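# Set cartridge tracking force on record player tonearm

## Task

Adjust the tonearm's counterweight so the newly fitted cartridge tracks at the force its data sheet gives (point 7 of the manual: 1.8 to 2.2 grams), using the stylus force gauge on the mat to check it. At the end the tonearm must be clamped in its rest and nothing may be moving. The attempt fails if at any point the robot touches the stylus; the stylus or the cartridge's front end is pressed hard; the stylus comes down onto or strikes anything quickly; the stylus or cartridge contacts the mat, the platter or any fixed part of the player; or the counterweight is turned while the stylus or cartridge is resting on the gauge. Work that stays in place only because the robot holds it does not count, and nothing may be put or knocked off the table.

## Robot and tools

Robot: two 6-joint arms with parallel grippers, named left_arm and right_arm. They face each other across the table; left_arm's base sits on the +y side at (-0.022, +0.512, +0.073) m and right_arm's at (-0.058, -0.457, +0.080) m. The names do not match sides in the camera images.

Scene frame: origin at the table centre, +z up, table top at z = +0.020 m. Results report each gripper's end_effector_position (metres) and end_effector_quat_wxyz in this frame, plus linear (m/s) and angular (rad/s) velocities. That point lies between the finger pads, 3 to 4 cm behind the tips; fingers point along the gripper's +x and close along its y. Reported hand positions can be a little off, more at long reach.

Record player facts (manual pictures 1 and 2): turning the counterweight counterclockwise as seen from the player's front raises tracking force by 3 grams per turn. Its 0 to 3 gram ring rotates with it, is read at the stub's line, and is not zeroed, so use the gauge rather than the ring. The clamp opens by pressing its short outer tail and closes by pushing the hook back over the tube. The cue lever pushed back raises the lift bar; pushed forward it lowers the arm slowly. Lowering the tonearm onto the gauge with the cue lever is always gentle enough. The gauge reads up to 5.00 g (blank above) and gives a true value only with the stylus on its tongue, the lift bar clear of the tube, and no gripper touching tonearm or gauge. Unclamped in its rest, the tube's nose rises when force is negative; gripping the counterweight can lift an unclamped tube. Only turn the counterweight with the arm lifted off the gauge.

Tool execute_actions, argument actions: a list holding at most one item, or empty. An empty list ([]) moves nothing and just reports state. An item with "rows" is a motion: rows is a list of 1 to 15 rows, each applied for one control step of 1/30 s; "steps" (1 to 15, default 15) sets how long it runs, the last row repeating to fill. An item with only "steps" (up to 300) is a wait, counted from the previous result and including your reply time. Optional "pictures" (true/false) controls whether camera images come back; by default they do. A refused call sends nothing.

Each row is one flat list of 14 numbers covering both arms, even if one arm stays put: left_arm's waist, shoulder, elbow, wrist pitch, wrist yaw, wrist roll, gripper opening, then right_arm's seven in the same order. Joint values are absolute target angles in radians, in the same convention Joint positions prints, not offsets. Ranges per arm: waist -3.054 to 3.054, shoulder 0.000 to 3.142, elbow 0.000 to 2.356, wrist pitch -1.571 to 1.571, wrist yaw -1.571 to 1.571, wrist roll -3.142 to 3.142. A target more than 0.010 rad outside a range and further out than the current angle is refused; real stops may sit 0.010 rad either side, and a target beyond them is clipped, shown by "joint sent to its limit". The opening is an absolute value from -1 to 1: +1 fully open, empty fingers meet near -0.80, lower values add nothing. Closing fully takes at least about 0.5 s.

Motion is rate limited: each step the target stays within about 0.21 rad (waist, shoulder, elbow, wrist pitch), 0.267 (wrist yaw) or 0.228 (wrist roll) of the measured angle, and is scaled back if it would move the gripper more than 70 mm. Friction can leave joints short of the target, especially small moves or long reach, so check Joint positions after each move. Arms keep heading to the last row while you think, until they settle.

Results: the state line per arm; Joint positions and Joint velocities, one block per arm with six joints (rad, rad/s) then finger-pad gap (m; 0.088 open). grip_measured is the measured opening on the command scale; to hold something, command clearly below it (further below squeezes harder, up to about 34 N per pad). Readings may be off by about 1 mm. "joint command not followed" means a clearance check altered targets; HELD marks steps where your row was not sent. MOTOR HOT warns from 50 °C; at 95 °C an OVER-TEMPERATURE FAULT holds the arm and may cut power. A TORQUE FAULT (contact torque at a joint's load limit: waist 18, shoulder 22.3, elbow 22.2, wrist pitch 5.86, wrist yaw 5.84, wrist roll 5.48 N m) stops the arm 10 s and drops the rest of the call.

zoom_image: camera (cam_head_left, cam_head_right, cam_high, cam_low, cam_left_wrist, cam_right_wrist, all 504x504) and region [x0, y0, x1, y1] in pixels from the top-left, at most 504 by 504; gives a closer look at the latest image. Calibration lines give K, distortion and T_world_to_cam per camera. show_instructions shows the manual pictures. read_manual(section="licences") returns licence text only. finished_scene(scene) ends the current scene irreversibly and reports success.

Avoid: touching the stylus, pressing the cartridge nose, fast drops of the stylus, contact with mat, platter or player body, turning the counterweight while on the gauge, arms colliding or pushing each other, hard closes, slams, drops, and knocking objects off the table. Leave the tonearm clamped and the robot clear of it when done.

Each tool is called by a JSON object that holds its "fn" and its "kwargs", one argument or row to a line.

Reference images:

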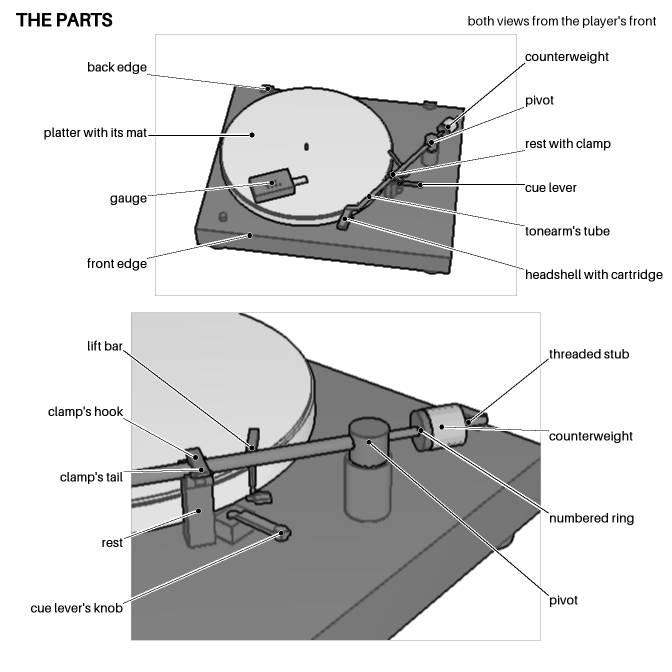

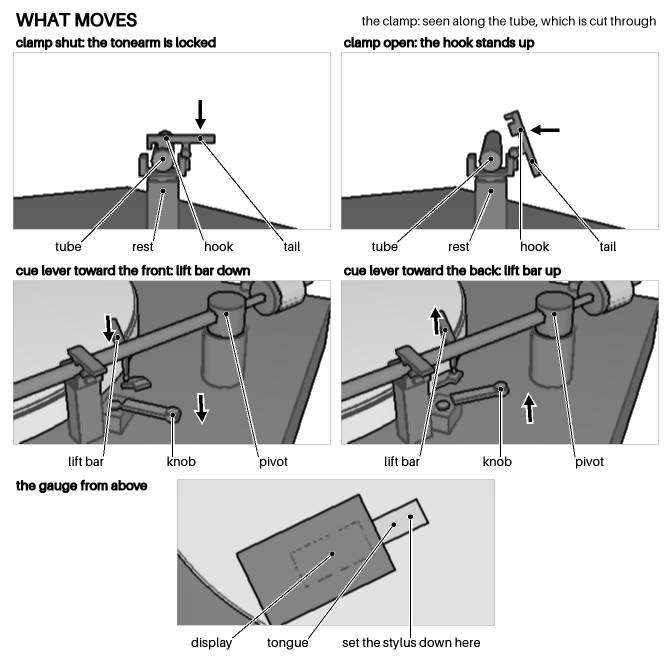

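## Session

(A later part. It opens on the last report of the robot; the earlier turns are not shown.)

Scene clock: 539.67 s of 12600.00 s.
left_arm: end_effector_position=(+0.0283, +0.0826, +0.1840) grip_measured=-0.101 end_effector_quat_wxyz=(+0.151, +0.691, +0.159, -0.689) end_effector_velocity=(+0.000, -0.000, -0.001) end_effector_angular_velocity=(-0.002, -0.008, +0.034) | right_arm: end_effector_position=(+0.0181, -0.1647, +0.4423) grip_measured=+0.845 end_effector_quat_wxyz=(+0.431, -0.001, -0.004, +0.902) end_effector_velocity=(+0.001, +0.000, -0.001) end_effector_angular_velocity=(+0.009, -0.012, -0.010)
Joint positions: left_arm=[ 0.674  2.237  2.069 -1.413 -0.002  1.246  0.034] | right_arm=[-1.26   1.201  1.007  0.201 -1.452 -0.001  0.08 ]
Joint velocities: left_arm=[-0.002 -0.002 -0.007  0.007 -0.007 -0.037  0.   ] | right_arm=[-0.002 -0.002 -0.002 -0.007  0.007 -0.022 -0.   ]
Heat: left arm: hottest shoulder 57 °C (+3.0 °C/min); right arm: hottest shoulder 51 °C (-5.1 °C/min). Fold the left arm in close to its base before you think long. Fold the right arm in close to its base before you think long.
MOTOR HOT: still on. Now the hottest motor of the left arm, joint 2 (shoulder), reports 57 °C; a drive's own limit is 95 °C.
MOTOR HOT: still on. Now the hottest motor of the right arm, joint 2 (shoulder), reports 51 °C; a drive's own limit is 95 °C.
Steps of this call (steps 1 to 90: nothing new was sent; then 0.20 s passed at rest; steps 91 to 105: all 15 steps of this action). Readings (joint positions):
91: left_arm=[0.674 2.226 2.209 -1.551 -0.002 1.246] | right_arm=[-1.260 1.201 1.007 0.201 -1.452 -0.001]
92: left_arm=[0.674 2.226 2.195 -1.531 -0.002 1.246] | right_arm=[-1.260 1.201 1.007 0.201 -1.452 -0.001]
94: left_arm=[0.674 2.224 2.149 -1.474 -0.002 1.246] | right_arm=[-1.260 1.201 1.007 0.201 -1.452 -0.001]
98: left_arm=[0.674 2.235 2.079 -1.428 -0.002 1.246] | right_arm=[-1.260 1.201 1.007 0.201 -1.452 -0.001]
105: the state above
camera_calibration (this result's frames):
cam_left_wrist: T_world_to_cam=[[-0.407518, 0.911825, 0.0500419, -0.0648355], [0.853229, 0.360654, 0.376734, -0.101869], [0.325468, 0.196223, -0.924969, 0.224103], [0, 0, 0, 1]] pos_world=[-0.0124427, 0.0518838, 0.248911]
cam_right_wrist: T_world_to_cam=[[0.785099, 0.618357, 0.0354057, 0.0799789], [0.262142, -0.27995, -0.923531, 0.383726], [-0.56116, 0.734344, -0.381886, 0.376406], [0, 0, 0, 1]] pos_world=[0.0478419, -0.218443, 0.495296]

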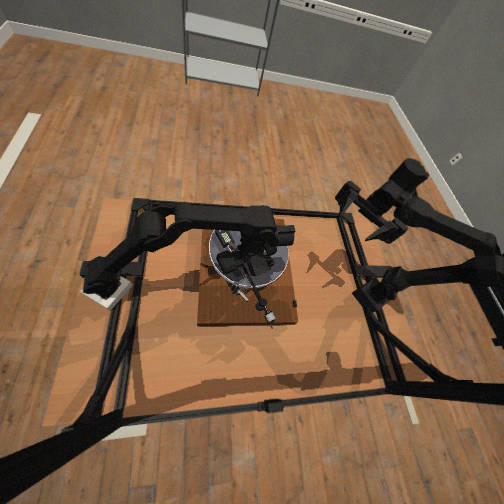

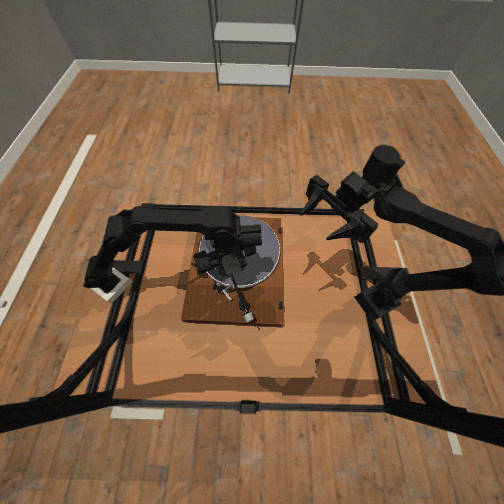

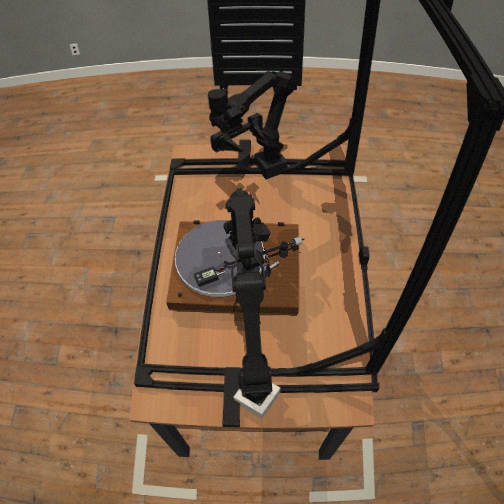

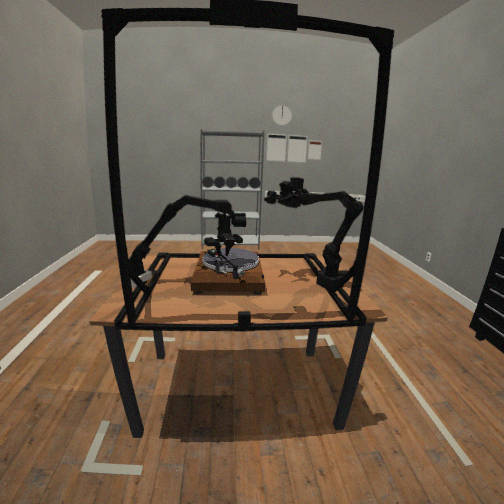

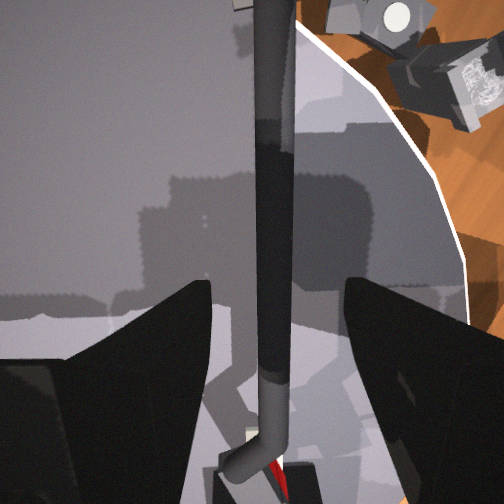

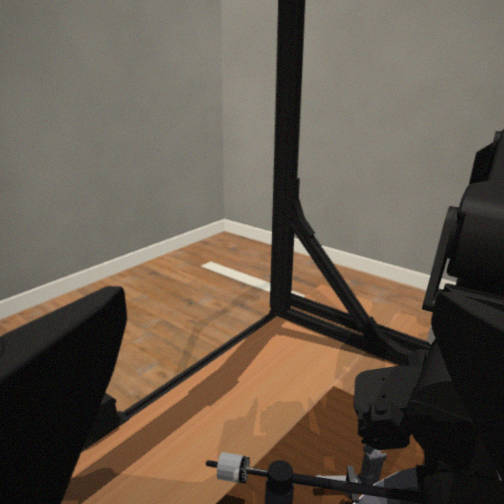

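{"fn": "execute_actions", "kwargs": {
  "actions": [
    {"rows":[[0.674,2.232,2.05,-1.39,0,1.246,-0.2,-1.26,1.2,1.0,0.2,-1.45,0,0.845],[0.674,2.232,2.035,-1.375,0,1.246,-0.25,-1.26,1.2,1.0,0.2,-1.45,0,0.845],[0.674,2.232,2.02,-1.36,0,1.246,-0.3,-1.26,1.2,1.0,0.2,-1.45,0,0.845],[0.674,2.232,2.010,-1.35,0,1.246,-0.35,-1.26,1.2,1.0,0.2,-1.45,0,0.845]],"steps":15}
  ],
  "pictures": false
}}

{"fn": "execute_actions", "kwargs": {
  "actions": [
    {"rows":[[0.674,2.232,2.010,-1.35,0,1.246,-0.40,-1.26,1.2,1.0,0.2,-1.45,0,0.845],[0.674,2.232,2.010,-1.35,0,1.246,-0.44,-1.26,1.2,1.0,0.2,-1.45,0,0.845],[0.674,2.232,2.010,-1.35,0,1.246,-0.48,-1.26,1.2,1.0,0.2,-1.45,0,0.845],[0.674,2.232,2.010,-1.35,0,1.246,-0.52,-1.26,1.2,1.0,0.2,-1.45,0,0.845],[0.674,2.232,2.010,-1.35,0,1.246,-0.55,-1.26,1.2,1.0,0.2,-1.45,0,0.845],[0.674,2.232,2.010,-1.35,0,1.246,-0.58,-1.26,1.2,1.0,0.2,-1.45,0,0.845],[0.674,2.232,2.010,-1.35,0,1.246,-0.60,-1.26,1.2,1.0,0.2,-1.45,0,0.845],[0.674,2.232,2.010,-1.35,0,1.246,-0.62,-1.26,1.2,1.0,0.2,-1.45,0,0.845],[0.674,2.232,2.010,-1.35,0,1.246,-0.64,-1.26,1.2,1.0,0.2,-1.45,0,0.845],[0.674,2.232,2.010,-1.35,0,1.246,-0.66,-1.26,1.2,1.0,0.2,-1.45,0,0.845],[0.674,2.232,2.010,-1.35,0,1.246,-0.68,-1.26,1.2,1.0,0.2,-1.45,0,0.845]],"steps":15}
  ]
}}

Scene clock: 547.03 s of 12600.00 s.
left_arm: end_effector_position=(+0.0286, +0.0798, +0.1715) grip_measured=-0.348 end_effector_quat_wxyz=(+0.155, +0.691, +0.155, -0.689) end_effector_velocity=(-0.000, +0.004, -0.002) end_effector_angular_velocity=(+0.018, -0.005, +0.005) | right_arm: end_effector_position=(+0.0181, -0.1647, +0.4422) grip_measured=+0.845 end_effector_quat_wxyz=(+0.431, -0.001, -0.003, +0.902) end_effector_velocity=(-0.001, -0.002, -0.002) end_effector_angular_velocity=(-0.004, +0.003, +0.020)
Joint positions: left_arm=[ 0.674  2.237  2.019 -1.353 -0.002  1.246  0.022] | right_arm=[-1.26   1.201  1.007  0.201 -1.452 -0.001  0.08 ]
Joint velocities: left_arm=[-0.002 -0.002 -0.012 -0.007 -0.007 -0.007 -0.001] | right_arm=[-0.002  0.002 -0.002 -0.007 -0.022 -0.007 -0.   ]
Heat: left arm: hottest shoulder 58 °C (+4.0 °C/min); right arm: hottest shoulder 50 °C (-6.1 °C/min). Fold the left arm in close to its base before you think long. Fold the right arm in close to its base before you think long.
MOTOR HOT: still on. Now the hottest motor of the left arm, joint 2 (shoulder), reports 58 °C; a drive's own limit is 95 °C.
MOTOR HOT: still on. Now the hottest motor of the right arm, joint 2 (shoulder), reports 50 °C; a drive's own limit is 95 °C.
Steps of this call (steps 1 to 15: the robot went on to your last target; steps 16 to 90: nothing new was sent; then 3.87 s passed at rest; steps 91 to 105: all 15 steps of this action). Readings (joint positions):
91: left_arm=[0.674 2.237 2.066 -1.408 -0.002 1.246] | right_arm=[-1.260 1.201 1.007 0.201 -1.452 -0.001]
92: left_arm=[0.674 2.237 2.061 -1.398 -0.002 1.246] | right_arm=[-1.260 1.201 1.007 0.201 -1.452 -0.001]
94: left_arm=[0.674 2.237 2.046 -1.376 -0.002 1.246] | right_arm=[-1.260 1.201 1.007 0.201 -1.452 -0.001]
98: left_arm=[0.674 2.237 2.021 -1.359 -0.002 1.246] | right_arm=[-1.260 1.201 1.007 0.201 -1.452 -0.001]
105: the state above

Scene clock: 547.53 s of 12600.00 s.
left_arm: end_effector_position=(+0.0287, +0.0797, +0.1714) grip_measured=-0.624 end_effector_quat_wxyz=(+0.155, +0.691, +0.155, -0.689) end_effector_velocity=(+0.002, +0.002, +0.000) end_effector_angular_velocity=(+0.010, -0.021, +0.005) | right_arm: end_effector_position=(+0.0181, -0.1647, +0.4422) grip_measured=+0.845 end_effector_quat_wxyz=(+0.431, -0.001, -0.003, +0.902) end_effector_velocity=(-0.001, -0.001, -0.003) end_effector_angular_velocity=(-0.004, +0.003, +0.005)
Joint positions: left_arm=[ 0.674  2.237  2.018 -1.352 -0.002  1.246  0.008] | right_arm=[-1.26   1.201  1.007  0.201 -1.452 -0.001  0.08 ]
Joint velocities: left_arm=[-0.002 -0.002 -0.002 -0.007 -0.022 -0.007 -0.   ] | right_arm=[-0.002 -0.002 -0.007 -0.007 -0.007 -0.007 -0.   ]
Heat: left arm: hottest shoulder 58 °C (+4.0 °C/min); right arm: hottest shoulder 50 °C (-6.0 °C/min). Fold the left arm in close to its base before you think long. Fold the right arm in close to its base before you think long.
MOTOR HOT: still on. Now the hottest motor of the left arm, joint 2 (shoulder), reports 58 °C; a drive's own limit is 95 °C.
MOTOR HOT: still on. Now the hottest motor of the right arm, joint 2 (shoulder), reports 50 °C; a drive's own limit is 95 °C.
Steps of this call (steps 1 to 15: all 15 steps of this action). Readings (joint positions):
1: left_arm=[0.674 2.237 2.019 -1.353 -0.002 1.246] | right_arm=[-1.260 1.201 1.007 0.201 -1.452 -0.001]
2: left_arm=[0.674 2.237 2.019 -1.352 -0.002 1.246] | right_arm=[-1.260 1.201 1.007 0.201 -1.452 -0.001]
4: left_arm=[0.674 2.237 2.019 -1.352 -0.002 1.246] | right_arm=[-1.260 1.201 1.007 0.201 -1.452 -0.001]
8: left_arm=[0.674 2.237 2.019 -1.352 -0.002 1.246] | right_arm=[-1.260 1.201 1.007 0.201 -1.452 -0.001]
15: the state above
camera_calibration (this result's frames):
cam_left_wrist: T_world_to_cam=[[-0.407576, 0.912317, 0.0394943, -0.059654], [0.852744, 0.364778, 0.373851, -0.0962096], [0.326664, 0.186051, -0.926648, 0.214025], [0, 0, 0, 1]] pos_world=[-0.0121858, 0.0496989, 0.23665]
cam_right_wrist: T_world_to_cam=[[0.785108, 0.618367, 0.0350277, 0.0801474], [0.261896, -0.280202, -0.923524, 0.383568], [-0.561262, 0.73424, -0.381937, 0.376363], [0, 0, 0, 1]] pos_world=[0.0478592, -0.218425, 0.495174]

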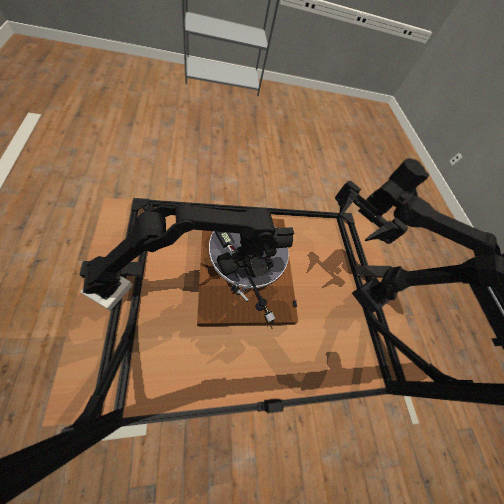

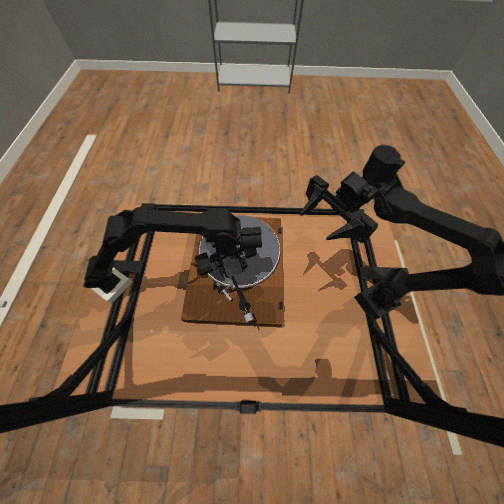

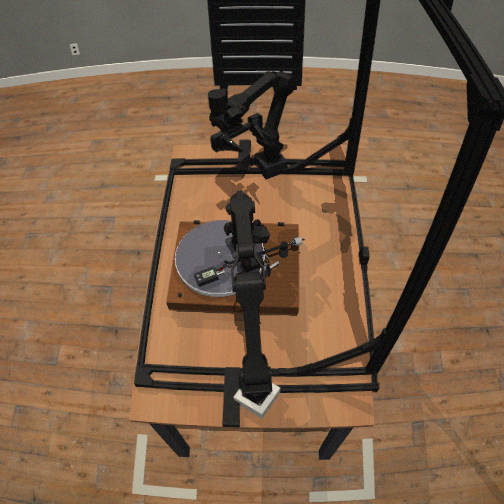

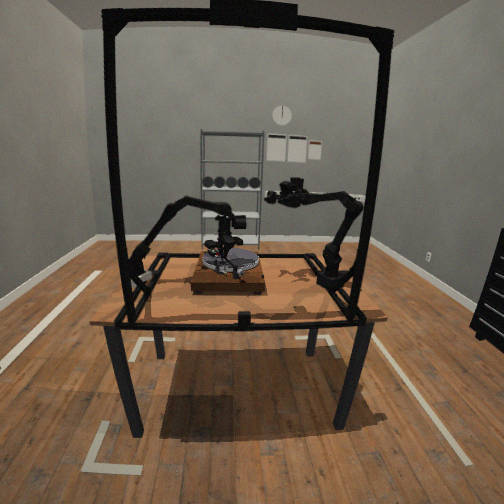

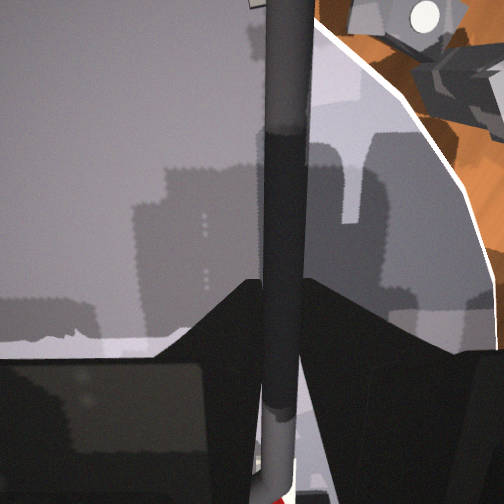

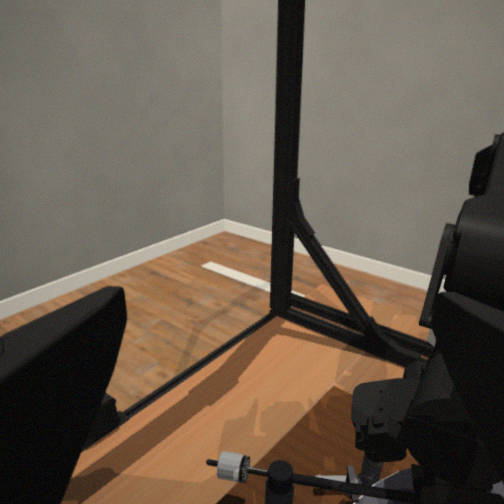

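{"fn": "execute_actions", "kwargs": {
  "actions": [
    {"rows":[[0.674,2.222,2.018,-1.352,0,1.246,-0.68,-1.26,1.2,1.0,0.2,-1.45,0,0.845],[0.674,2.220,2.018,-1.355,0,1.246,-0.68,-1.26,1.2,1.0,0.2,-1.45,0,0.845],[0.673,2.216,2.012,-1.353,0,1.24,-0.68,-1.26,1.2,1.0,0.2,-1.45,0,0.845],[0.672,2.208,2.0,-1.349,0,1.227,-0.68,-1.26,1.2,1.0,0.2,-1.45,0,0.845],[0.670,2.200,1.987,-1.344,0,1.214,-0.68,-1.26,1.2,1.0,0.2,-1.45,0,0.845],[0.668,2.192,1.974,-1.340,0,1.20,-0.68,-1.26,1.2,1.0,0.2,-1.45,0,0.845],[0.667,2.184,1.962,-1.335,0,1.187,-0.68,-1.26,1.2,1.0,0.2,-1.45,0,0.845],[0.665,2.176,1.949,-1.330,0,1.173,-0.68,-1.26,1.2,1.0,0.2,-1.45,0,0.845],[0.663,2.168,1.936,-1.326,0,1.16,-0.68,-1.26,1.2,1.0,0.2,-1.45,0,0.845],[0.661,2.160,1.923,-1.321,0,1.146,-0.68,-1.26,1.2,1.0,0.2,-1.45,0,0.845],[0.660,2.152,1.911,-1.316,0,1.133,-0.68,-1.26,1.2,1.0,0.2,-1.45,0,0.845],[0.658,2.145,1.898,-1.312,0,1.12,-0.68,-1.26,1.2,1.0,0.2,-1.45,0,0.845],[0.656,2.137,1.885,-1.307,0,1.106,-0.68,-1.26,1.2,1.0,0.2,-1.45,0,0.845],[0.654,2.130,1.872,-1.302,0,1.093,-0.68,-1.26,1.2,1.0,0.2,-1.45,0,0.845],[0.652,2.123,1.860,-1.297,0,1.08,-0.68,-1.26,1.2,1.0,0.2,-1.45,0,0.845]],"steps":15}
  ],
  "pictures": false
}}

{"fn": "execute_actions", "kwargs": {
  "actions": [
    {"rows":[[0.650,2.117,1.852,-1.294,0,1.067,-0.68,-1.26,1.2,1.0,0.2,-1.45,0,0.845],[0.648,2.112,1.843,-1.291,0,1.054,-0.68,-1.26,1.2,1.0,0.2,-1.45,0,0.845],[0.646,2.106,1.835,-1.288,0,1.042,-0.68,-1.26,1.2,1.0,0.2,-1.45,0,0.845],[0.644,2.101,1.826,-1.285,0,1.029,-0.68,-1.26,1.2,1.0,0.2,-1.45,0,0.845],[0.642,2.095,1.818,-1.282,0,1.016,-0.68,-1.26,1.2,1.0,0.2,-1.45,0,0.845],[0.640,2.090,1.810,-1.279,0,1.003,-0.68,-1.26,1.2,1.0,0.2,-1.45,0,0.845],[0.638,2.084,1.801,-1.276,0,0.990,-0.68,-1.26,1.2,1.0,0.2,-1.45,0,0.845],[0.635,2.079,1.793,-1.273,0,0.978,-0.68,-1.26,1.2,1.0,0.2,-1.45,0,0.845],[0.633,2.073,1.784,-1.270,0,0.965,-0.68,-1.26,1.2,1.0,0.2,-1.45,0,0.845],[0.631,2.068,1.776,-1.267,0,0.952,-0.68,-1.26,1.2,1.0,0.2,-1.45,0,0.845],[0.629,2.062,1.768,-1.264,0,0.939,-0.68,-1.26,1.2,1.0,0.2,-1.45,0,0.845],[0.627,2.057,1.759,-1.261,0,0.926,-0.68,-1.26,1.2,1.0,0.2,-1.45,0,0.845],[0.624,2.051,1.751,-1.258,0,0.914,-0.68,-1.26,1.2,1.0,0.2,-1.45,0,0.845],[0.622,2.046,1.742,-1.255,0,0.901,-0.68,-1.26,1.2,1.0,0.2,-1.45,0,0.845],[0.620,2.041,1.734,-1.252,0,0.888,-0.68,-1.26,1.2,1.0,0.2,-1.45,0,0.845]],"steps":15}
  ],
  "pictures": false
}}

{"fn": "execute_actions", "kwargs": {
  "actions": [
    {"rows":[[0.617,2.036,1.727,-1.250,0,0.872,-0.68,-1.26,1.2,1.0,0.2,-1.45,0,0.845],[0.613,2.031,1.719,-1.249,0,0.856,-0.68,-1.26,1.2,1.0,0.2,-1.45,0,0.845],[0.610,2.026,1.712,-1.247,0,0.840,-0.68,-1.26,1.2,1.0,0.2,-1.45,0,0.845],[0.607,2.021,1.704,-1.245,0,0.824,-0.68,-1.26,1.2,1.0,0.2,-1.45,0,0.845],[0.603,2.015,1.697,-1.243,0,0.809,-0.68,-1.26,1.2,1.0,0.2,-1.45,0,0.845],[0.600,2.010,1.689,-1.242,0,0.793,-0.68,-1.26,1.2,1.0,0.2,-1.45,0,0.845],[0.596,2.005,1.682,-1.240,0,0.777,-0.68,-1.26,1.2,1.0,0.2,-1.45,0,0.845],[0.593,2.000,1.674,-1.238,0,0.761,-0.68,-1.26,1.2,1.0,0.2,-1.45,0,0.845]],"steps":15}
  ]
}}

Scene clock: 567.43 s of 12600.00 s.
left_arm: end_effector_position=(+0.0202, +0.0954, +0.1723) grip_measured=-0.624 end_effector_quat_wxyz=(+0.195, +0.680, +0.195, -0.679) end_effector_velocity=(-0.025, +0.048, -0.001) end_effector_angular_velocity=(-0.001, -0.022, +0.361) | right_arm: end_effector_position=(+0.0181, -0.1647, +0.4421) grip_measured=+0.845 end_effector_quat_wxyz=(+0.431, -0.001, -0.003, +0.902) end_effector_velocity=(+0.002, +0.001, -0.002) end_effector_angular_velocity=(-0.004, +0.003, -0.010)
Joint positions: left_arm=[ 0.658  2.16   1.898 -1.309 -0.001  1.112  0.008] | right_arm=[-1.26   1.201  1.007  0.201 -1.452 -0.001  0.08 ]
Joint velocities: left_arm=[-0.056 -0.227 -0.364  0.139 -0.022 -0.418 -0.   ] | right_arm=[-0.002  0.002 -0.002 -0.007  0.007 -0.007 -0.   ]
Heat: left arm: hottest shoulder 62 °C (+7.1 °C/min); right arm: hottest shoulder 48 °C (-9.1 °C/min). Fold the left arm in close to its base before you think long. Fold the right arm in close to its base before you think long.
MOTOR HOT: still on. Now the hottest motor of the left arm, joint 2 (shoulder), reports 62 °C; a drive's own limit is 95 °C.
MOTOR HOT: still on. Now the hottest motor of the right arm, joint 2 (shoulder), reports 48 °C; a drive's own limit is 95 °C.
Steps of this call (steps 1 to 15: the robot went on to your last target; steps 16 to 90: nothing new was sent; then 16.40 s passed at rest; steps 91 to 105: all 15 steps of this action). Readings (joint positions):
91: left_arm=[0.674 2.237 2.018 -1.352 -0.001 1.246] | right_arm=[-1.260 1.201 1.007 0.201 -1.452 -0.001]
92: left_arm=[0.674 2.237 2.018 -1.352 -0.001 1.246] | right_arm=[-1.260 1.201 1.007 0.201 -1.452 -0.001]
94: left_arm=[0.673 2.234 2.016 -1.351 -0.001 1.244] | right_arm=[-1.260 1.201 1.007 0.201 -1.452 -0.001]
98: left_arm=[0.669 2.213 1.983 -1.341 -0.001 1.206] | right_arm=[-1.260 1.201 1.007 0.201 -1.452 -0.001]
105: the state above

Scene clock: 567.93 s of 12600.00 s.
left_arm: end_effector_position=(+0.0061, +0.1143, +0.1724) grip_measured=-0.624 end_effector_quat_wxyz=(+0.250, +0.662, +0.249, -0.661) end_effector_velocity=(-0.034, +0.040, -0.003) end_effector_angular_velocity=(+0.011, +0.009, +0.327) | right_arm: end_effector_position=(+0.0181, -0.1647, +0.4421) grip_measured=+0.845 end_effector_quat_wxyz=(+0.431, -0.001, -0.003, +0.902) end_effector_velocity=(-0.000, -0.003, -0.001) end_effector_angular_velocity=(-0.008, +0.006, -0.000)
Joint positions: left_arm=[ 0.628  2.072  1.762 -1.26  -0.001  0.921  0.008] | right_arm=[-1.26   1.201  1.007  0.201 -1.452 -0.001  0.08 ]
Joint velocities: left_arm=[-0.076 -0.164 -0.256  0.081  0.007 -0.403 -0.   ] | right_arm=[-0.007 -0.007 -0.002 -0.022 -0.007 -0.007 -0.   ]
Heat: left arm: hottest shoulder 62 °C (+7.0 °C/min); right arm: hottest shoulder 48 °C (-9.1 °C/min). Fold the left arm in close to its base before you think long. Fold the right arm in close to its base before you think long.
MOTOR HOT: still on. Now the hottest motor of the left arm, joint 2 (shoulder), reports 62 °C; a drive's own limit is 95 °C.
MOTOR HOT: still on. Now the hottest motor of the right arm, joint 2 (shoulder), reports 48 °C; a drive's own limit is 95 °C.
Steps of this call (steps 1 to 15: all 15 steps of this action). Readings (joint positions):
1: left_arm=[0.656 2.153 1.886 -1.304 -0.001 1.099] | right_arm=[-1.260 1.201 1.007 0.201 -1.452 -0.001]
2: left_arm=[0.654 2.146 1.876 -1.300 -0.001 1.087] | right_arm=[-1.260 1.201 1.007 0.201 -1.452 -0.001]
4: left_arm=[0.651 2.134 1.857 -1.294 -0.001 1.062] | right_arm=[-1.260 1.201 1.007 0.201 -1.452 -0.001]
8: left_arm=[0.643 2.111 1.821 -1.281 -0.001 1.011] | right_arm=[-1.260 1.201 1.007 0.201 -1.452 -0.001]
15: the state above

Scene clock: 568.43 s of 12600.00 s.
left_arm: end_effector_position=(-0.0067, +0.1273, +0.1726) grip_measured=-0.624 end_effector_quat_wxyz=(+0.290, +0.645, +0.291, -0.644) end_effector_velocity=(-0.004, +0.004, +0.001) end_effector_angular_velocity=(+0.008, -0.007, +0.039) | right_arm: end_effector_position=(+0.0181, -0.1647, +0.4420) grip_measured=+0.845 end_effector_quat_wxyz=(+0.431, -0.001, -0.003, +0.902) end_effector_velocity=(+0.001, +0.000, +0.001) end_effector_angular_velocity=(+0.012, -0.015, -0.010)
Joint positions: left_arm=[ 0.597  2.019  1.684 -1.238 -0.001  0.765  0.008] | right_arm=[-1.26   1.201  1.006  0.201 -1.452 -0.001  0.08 ]
Joint velocities: left_arm=[-0.012 -0.012 -0.012 -0.007 -0.007 -0.051 -0.   ] | right_arm=[-0.002 -0.002  0.002 -0.007  0.007 -0.022 -0.   ]
Heat: left arm: hottest shoulder 62 °C (+7.1 °C/min); right arm: hottest shoulder 48 °C (-9.1 °C/min). Fold the left arm in close to its base before you think long. Fold the right arm in close to its base before you think long.
MOTOR HOT: still on. Now the hottest motor of the left arm, joint 2 (shoulder), reports 62 °C; a drive's own limit is 95 °C.
MOTOR HOT: still on. Now the hottest motor of the right arm, joint 2 (shoulder), reports 48 °C; a drive's own limit is 95 °C.
Steps of this call (steps 1 to 15: all 15 steps of this action). Readings (joint positions):
1: left_arm=[0.625 2.067 1.754 -1.257 -0.001 0.908] | right_arm=[-1.260 1.201 1.007 0.201 -1.452 -0.001]
2: left_arm=[0.623 2.062 1.746 -1.255 -0.001 0.893] | right_arm=[-1.260 1.201 1.007 0.201 -1.452 -0.001]
4: left_arm=[0.617 2.051 1.731 -1.251 -0.001 0.863] | right_arm=[-1.260 1.201 1.007 0.201 -1.452 -0.001]
8: left_arm=[0.604 2.031 1.701 -1.242 -0.001 0.800] | right_arm=[-1.260 1.201 1.007 0.201 -1.452 -0.001]
15: the state above
camera_calibration (this result's frames):
cam_left_wrist: T_world_to_cam=[[-0.733371, 0.678624, 0.0404581, -0.0901424], [0.640834, 0.670213, 0.374363, -0.12424], [0.226936, 0.300473, -0.926399, 0.202547], [0, 0, 0, 1]] pos_world=[-0.0324557, 0.0835802, 0.237797]
cam_right_wrist: T_world_to_cam=[[0.785127, 0.618386, 0.0342716, 0.0804842], [0.261404, -0.280707, -0.923511, 0.38325], [-0.561466, 0.734032, -0.382039, 0.376278], [0, 0, 0, 1]] pos_world=[0.0478939, -0.21839, 0.49493]

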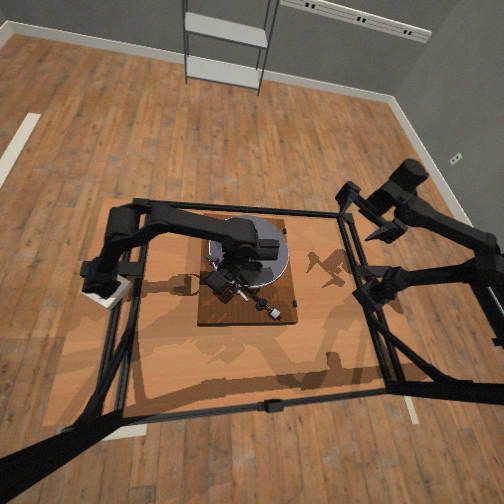

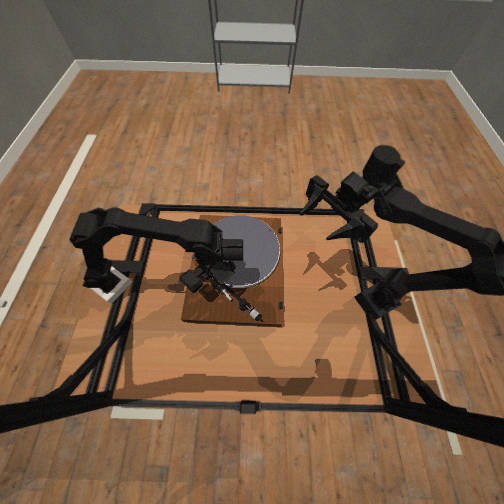

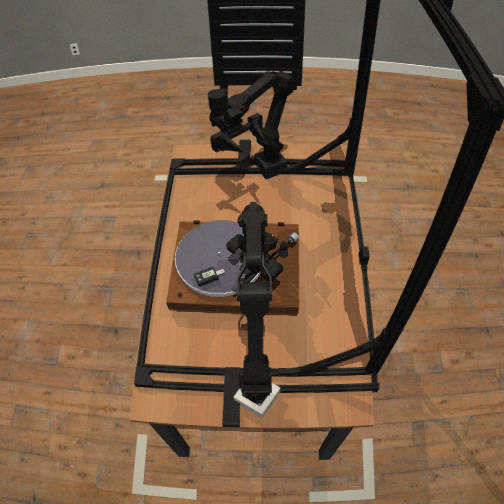

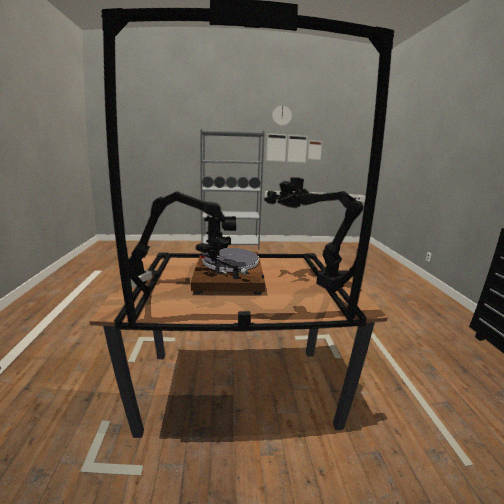

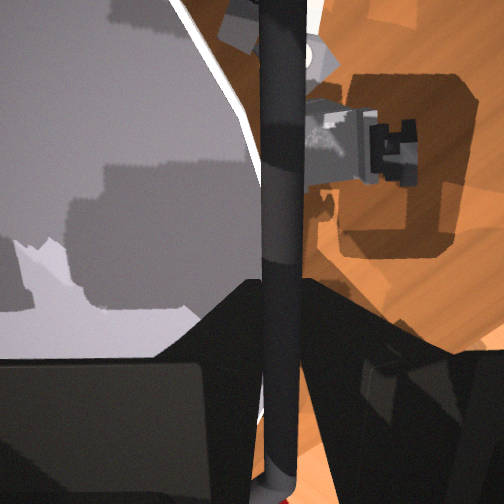

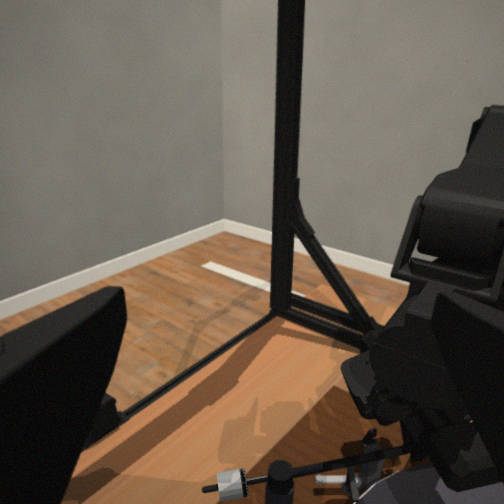

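{"fn": "execute_actions", "kwargs": {
  "actions": [
    {"rows":[[0.591,1.995,1.672,-1.237,0,0.750,-0.68,-1.26,1.2,1.0,0.2,-1.45,0,0.845],[0.589,1.992,1.668,-1.236,0,0.740,-0.68,-1.26,1.2,1.0,0.2,-1.45,0,0.845],[0.586,1.989,1.663,-1.234,0,0.730,-0.68,-1.26,1.2,1.0,0.2,-1.45,0,0.845],[0.584,1.986,1.659,-1.233,0,0.720,-0.68,-1.26,1.2,1.0,0.2,-1.45,0,0.845],[0.582,1.983,1.654,-1.231,0,0.710,-0.68,-1.26,1.2,1.0,0.2,-1.45,0,0.845],[0.579,1.980,1.650,-1.230,0,0.700,-0.68,-1.26,1.2,1.0,0.2,-1.45,0,0.845],[0.577,1.977,1.645,-1.228,0,0.690,-0.68,-1.26,1.2,1.0,0.2,-1.45,0,0.845],[0.575,1.974,1.641,-1.227,0,0.680,-0.68,-1.26,1.2,1.0,0.2,-1.45,0,0.845],[0.572,1.971,1.636,-1.225,0,0.670,-0.68,-1.26,1.2,1.0,0.2,-1.45,0,0.845],[0.570,1.968,1.632,-1.224,0,0.660,-0.68,-1.26,1.2,1.0,0.2,-1.45,0,0.845],[0.568,1.966,1.627,-1.222,0,0.652,-0.68,-1.26,1.2,1.0,0.2,-1.45,0,0.845]],"steps":15}
  ]
}}

Scene clock: 573.47 s of 12600.00 s.
left_arm: end_effector_position=(-0.0159, +0.1347, +0.1742) grip_measured=-0.624 end_effector_quat_wxyz=(+0.318, +0.632, +0.315, -0.632) end_effector_velocity=(-0.006, +0.008, -0.001) end_effector_angular_velocity=(+0.017, +0.008, +0.054) | right_arm: end_effector_position=(+0.0181, -0.1647, +0.4420) grip_measured=+0.845 end_effector_quat_wxyz=(+0.431, -0.001, -0.003, +0.902) end_effector_velocity=(+0.000, -0.000, -0.002) end_effector_angular_velocity=(-0.004, +0.003, +0.005)
Joint positions: left_arm=[ 0.573  1.983  1.639 -1.223 -0.001  0.659  0.008] | right_arm=[-1.26   1.201  1.006  0.201 -1.452 -0.001  0.08 ]
Joint velocities: left_arm=[-0.012 -0.017 -0.027 -0.007  0.007 -0.066  0.   ] | right_arm=[-0.002  0.002 -0.002 -0.007 -0.007 -0.007 -0.   ]
Heat: left arm: hottest shoulder 62 °C (+6.1 °C/min); right arm: hottest shoulder 47 °C (-10.1 °C/min). Fold the left arm in close to its base before you think long.
MOTOR HOT: still on. Now the hottest motor of the left arm, joint 2 (shoulder), reports 62 °C; a drive's own limit is 95 °C.
MOTOR HOT: cleared. Now the hottest motor of the right arm, joint 2 (shoulder), reports 47 °C.
Steps of this call (steps 1 to 15: the robot went on to your last target; steps 16 to 90: nothing new was sent; then 1.53 s passed at rest; steps 91 to 105: all 15 steps of this action). Readings (joint positions):
91: left_arm=[0.596 2.014 1.683 -1.238 -0.001 0.762] | right_arm=[-1.260 1.201 1.006 0.201 -1.452 -0.001]
92: left_arm=[0.595 2.012 1.682 -1.237 -0.001 0.757] | right_arm=[-1.260 1.201 1.006 0.201 -1.452 -0.001]
94: left_arm=[0.592 2.009 1.676 -1.236 -0.001 0.742] | right_arm=[-1.260 1.201 1.006 0.201 -1.452 -0.001]
98: left_arm=[0.584 1.998 1.660 -1.231 -0.001 0.705] | right_arm=[-1.260 1.201 1.006 0.201 -1.452 -0.001]
105: the state above
camera_calibration (this result's frames):
cam_left_wrist: T_world_to_cam=[[-0.786983, 0.615872, 0.0368691, -0.0937843], [0.583118, 0.722943, 0.370577, -0.131234], [0.201574, 0.313136, -0.92807, 0.202037], [0, 0, 0, 1]] pos_world=[-0.038007, 0.0893689, 0.239595]
cam_right_wrist: T_world_to_cam=[[0.785127, 0.618386, 0.0342716, 0.0804842], [0.261404, -0.280707, -0.923511, 0.38325], [-0.561466, 0.734032, -0.382039, 0.376278], [0, 0, 0, 1]] pos_world=[0.0478939, -0.21839, 0.49493]

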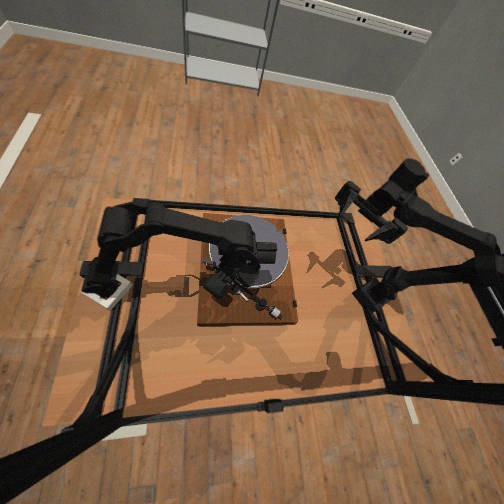

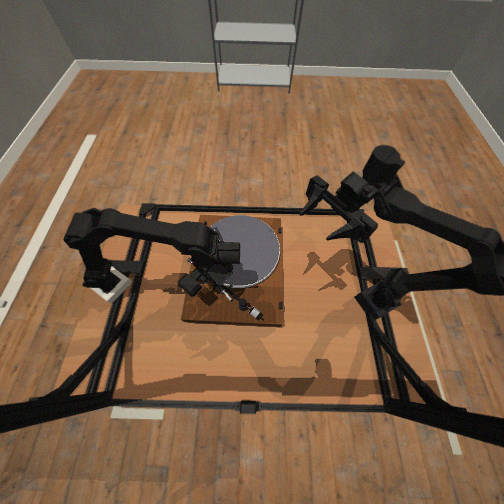

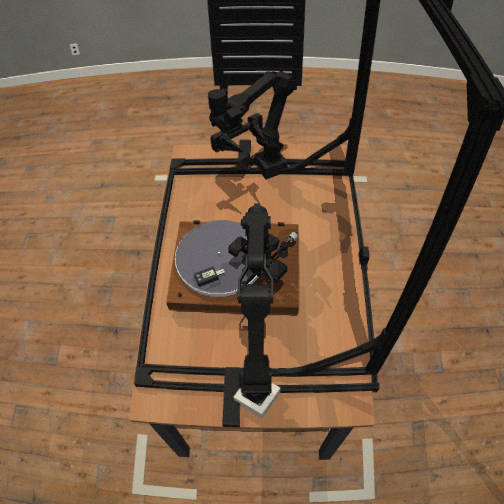

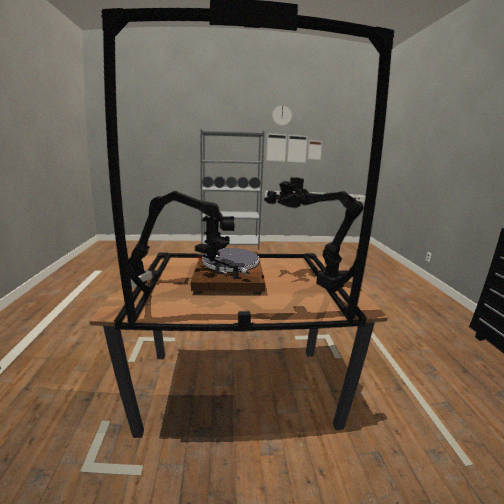

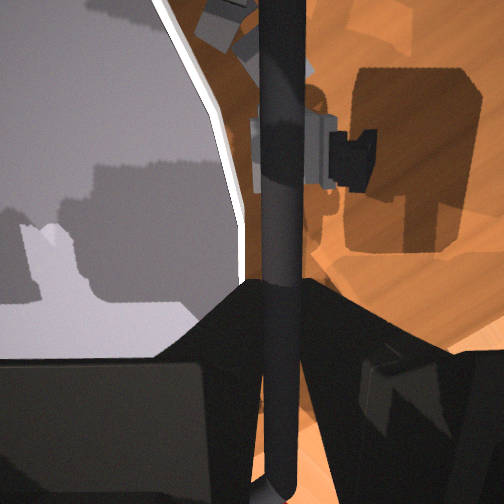

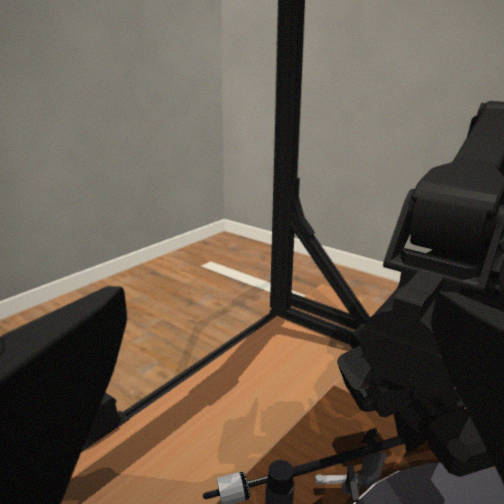

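Still settling. Lower gently.

{"fn": "execute_actions", "kwargs": {
  "actions": [
    {"rows":[[0.567,1.97,1.624,-1.220,0,0.652,-0.68,-1.26,1.2,1.0,0.2,-1.45,0,0.845],[0.567,1.97,1.620,-1.217,0,0.652,-0.68,-1.26,1.2,1.0,0.2,-1.45,0,0.845],[0.567,1.97,1.616,-1.214,0,0.652,-0.68,-1.26,1.2,1.0,0.2,-1.45,0,0.845],[0.567,1.97,1.612,-1.211,0,0.652,-0.68,-1.26,1.2,1.0,0.2,-1.45,0,0.845],[0.567,1.97,1.608,-1.208,0,0.652,-0.68,-1.26,1.2,1.0,0.2,-1.45,0,0.845],[0.567,1.97,1.604,-1.205,0,0.652,-0.68,-1.26,1.2,1.0,0.2,-1.45,0,0.845],[0.567,1.97,1.600,-1.202,0,0.652,-0.68,-1.26,1.2,1.0,0.2,-1.45,0,0.845],[0.567,1.97,1.596,-1.199,0,0.652,-0.68,-1.26,1.2,1.0,0.2,-1.45,0,0.845]],"steps":15}
  ]
}}

Scene clock: 578.47 s of 12600.00 s.
left_arm: end_effector_position=(-0.0165, +0.1359, +0.1713) grip_measured=-0.624 end_effector_quat_wxyz=(+0.322, +0.630, +0.314, -0.633) end_effector_velocity=(+0.000, +0.000, -0.003) end_effector_angular_velocity=(+0.003, -0.007, +0.005) | right_arm: end_effector_position=(+0.0181, -0.1647, +0.4418) grip_measured=+0.845 end_effector_quat_wxyz=(+0.431, -0.001, -0.003, +0.902) end_effector_velocity=(-0.000, -0.003, +0.003) end_effector_angular_velocity=(+0.017, -0.018, -0.000)
Joint positions: left_arm=[ 0.572  1.973  1.613 -1.199 -0.001  0.654  0.008] | right_arm=[-1.26   1.201  1.006  0.201 -1.452 -0.001  0.08 ]
Joint velocities: left_arm=[-0.002  0.002 -0.007  0.007 -0.007 -0.007 -0.   ] | right_arm=[-0.007 -0.007  0.002  0.007 -0.007 -0.007 -0.   ]
Heat: left arm: hottest shoulder 62 °C (+6.1 °C/min); right arm: hottest shoulder 47 °C (-10.1 °C/min). Fold the left arm in close to its base before you think long.
MOTOR HOT: still on. Now the hottest motor of the left arm, joint 2 (shoulder), reports 62 °C; a drive's own limit is 95 °C.
Steps of this call (steps 1 to 15: the robot went on to your last target; steps 16 to 90: nothing new was sent; then 1.50 s passed at rest; steps 91 to 105: all 15 steps of this action). Readings (joint positions):
91: left_arm=[0.572 1.980 1.636 -1.222 -0.001 0.654] | right_arm=[-1.260 1.201 1.006 0.201 -1.452 -0.001]
92: left_arm=[0.572 1.980 1.635 -1.221 -0.001 0.654] | right_arm=[-1.260 1.201 1.006 0.201 -1.452 -0.001]
94: left_arm=[0.572 1.979 1.631 -1.218 -0.001 0.654] | right_arm=[-1.260 1.201 1.006 0.201 -1.452 -0.001]
98: left_arm=[0.572 1.975 1.620 -1.207 -0.001 0.654] | right_arm=[-1.260 1.201 1.006 0.201 -1.452 -0.001]
105: the state above
camera_calibration (this result's frames):
cam_left_wrist: T_world_to_cam=[[-0.789534, 0.612848, 0.0324684, -0.0937288], [0.580325, 0.728331, 0.364359, -0.130422], [0.199649, 0.306516, -0.930692, 0.200472], [0, 0, 0, 1]] pos_world=[-0.0383391, 0.0909838, 0.237141]
cam_right_wrist: T_world_to_cam=[[0.785136, 0.618395, 0.0338936, 0.0806526], [0.261158, -0.280959, -0.923504, 0.383091], [-0.561568, 0.733927, -0.382089, 0.376235], [0, 0, 0, 1]] pos_world=[0.0479112, -0.218372, 0.494808]

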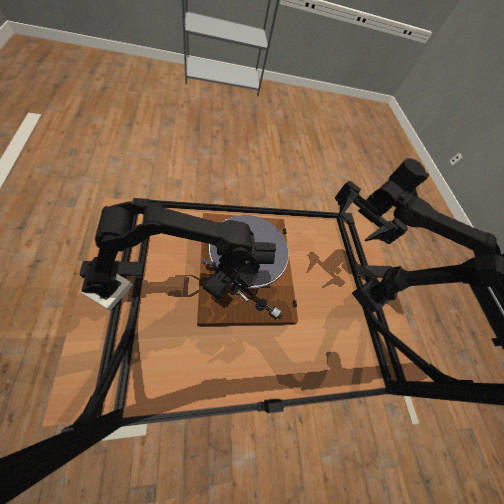

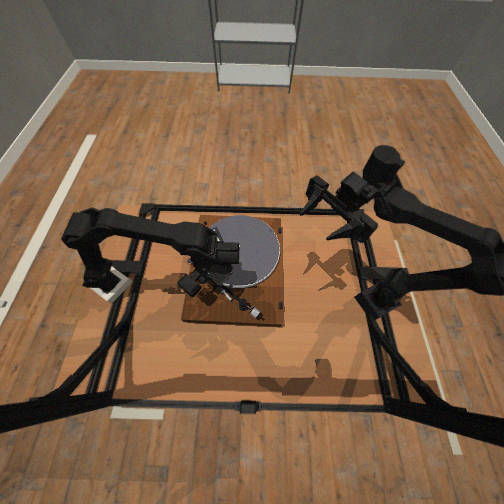

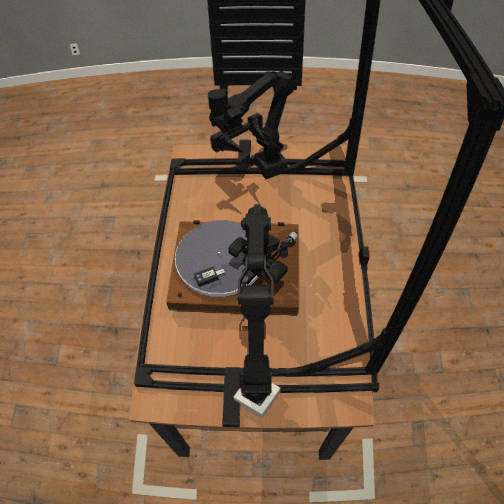

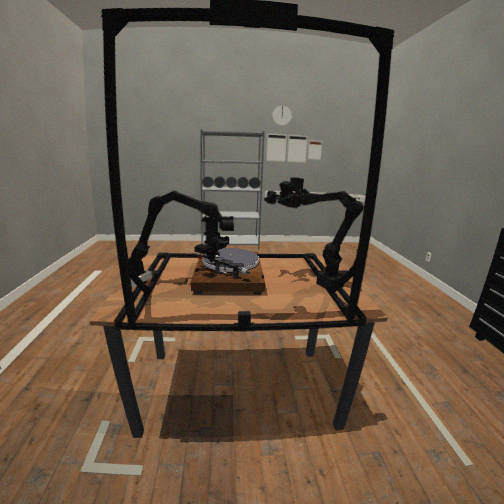

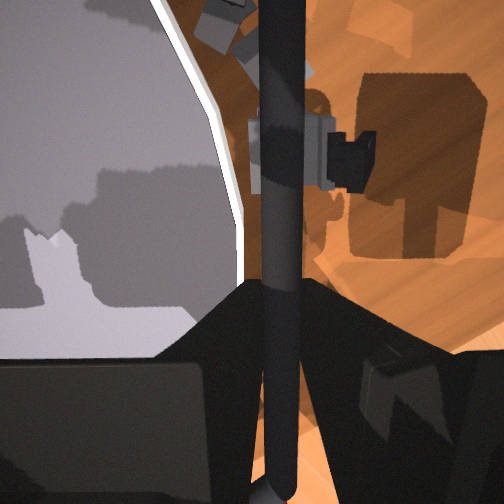

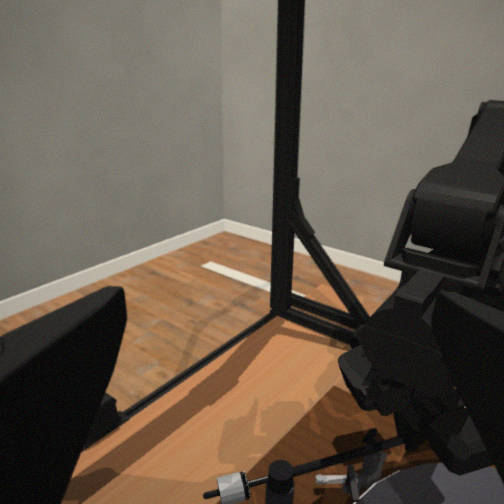

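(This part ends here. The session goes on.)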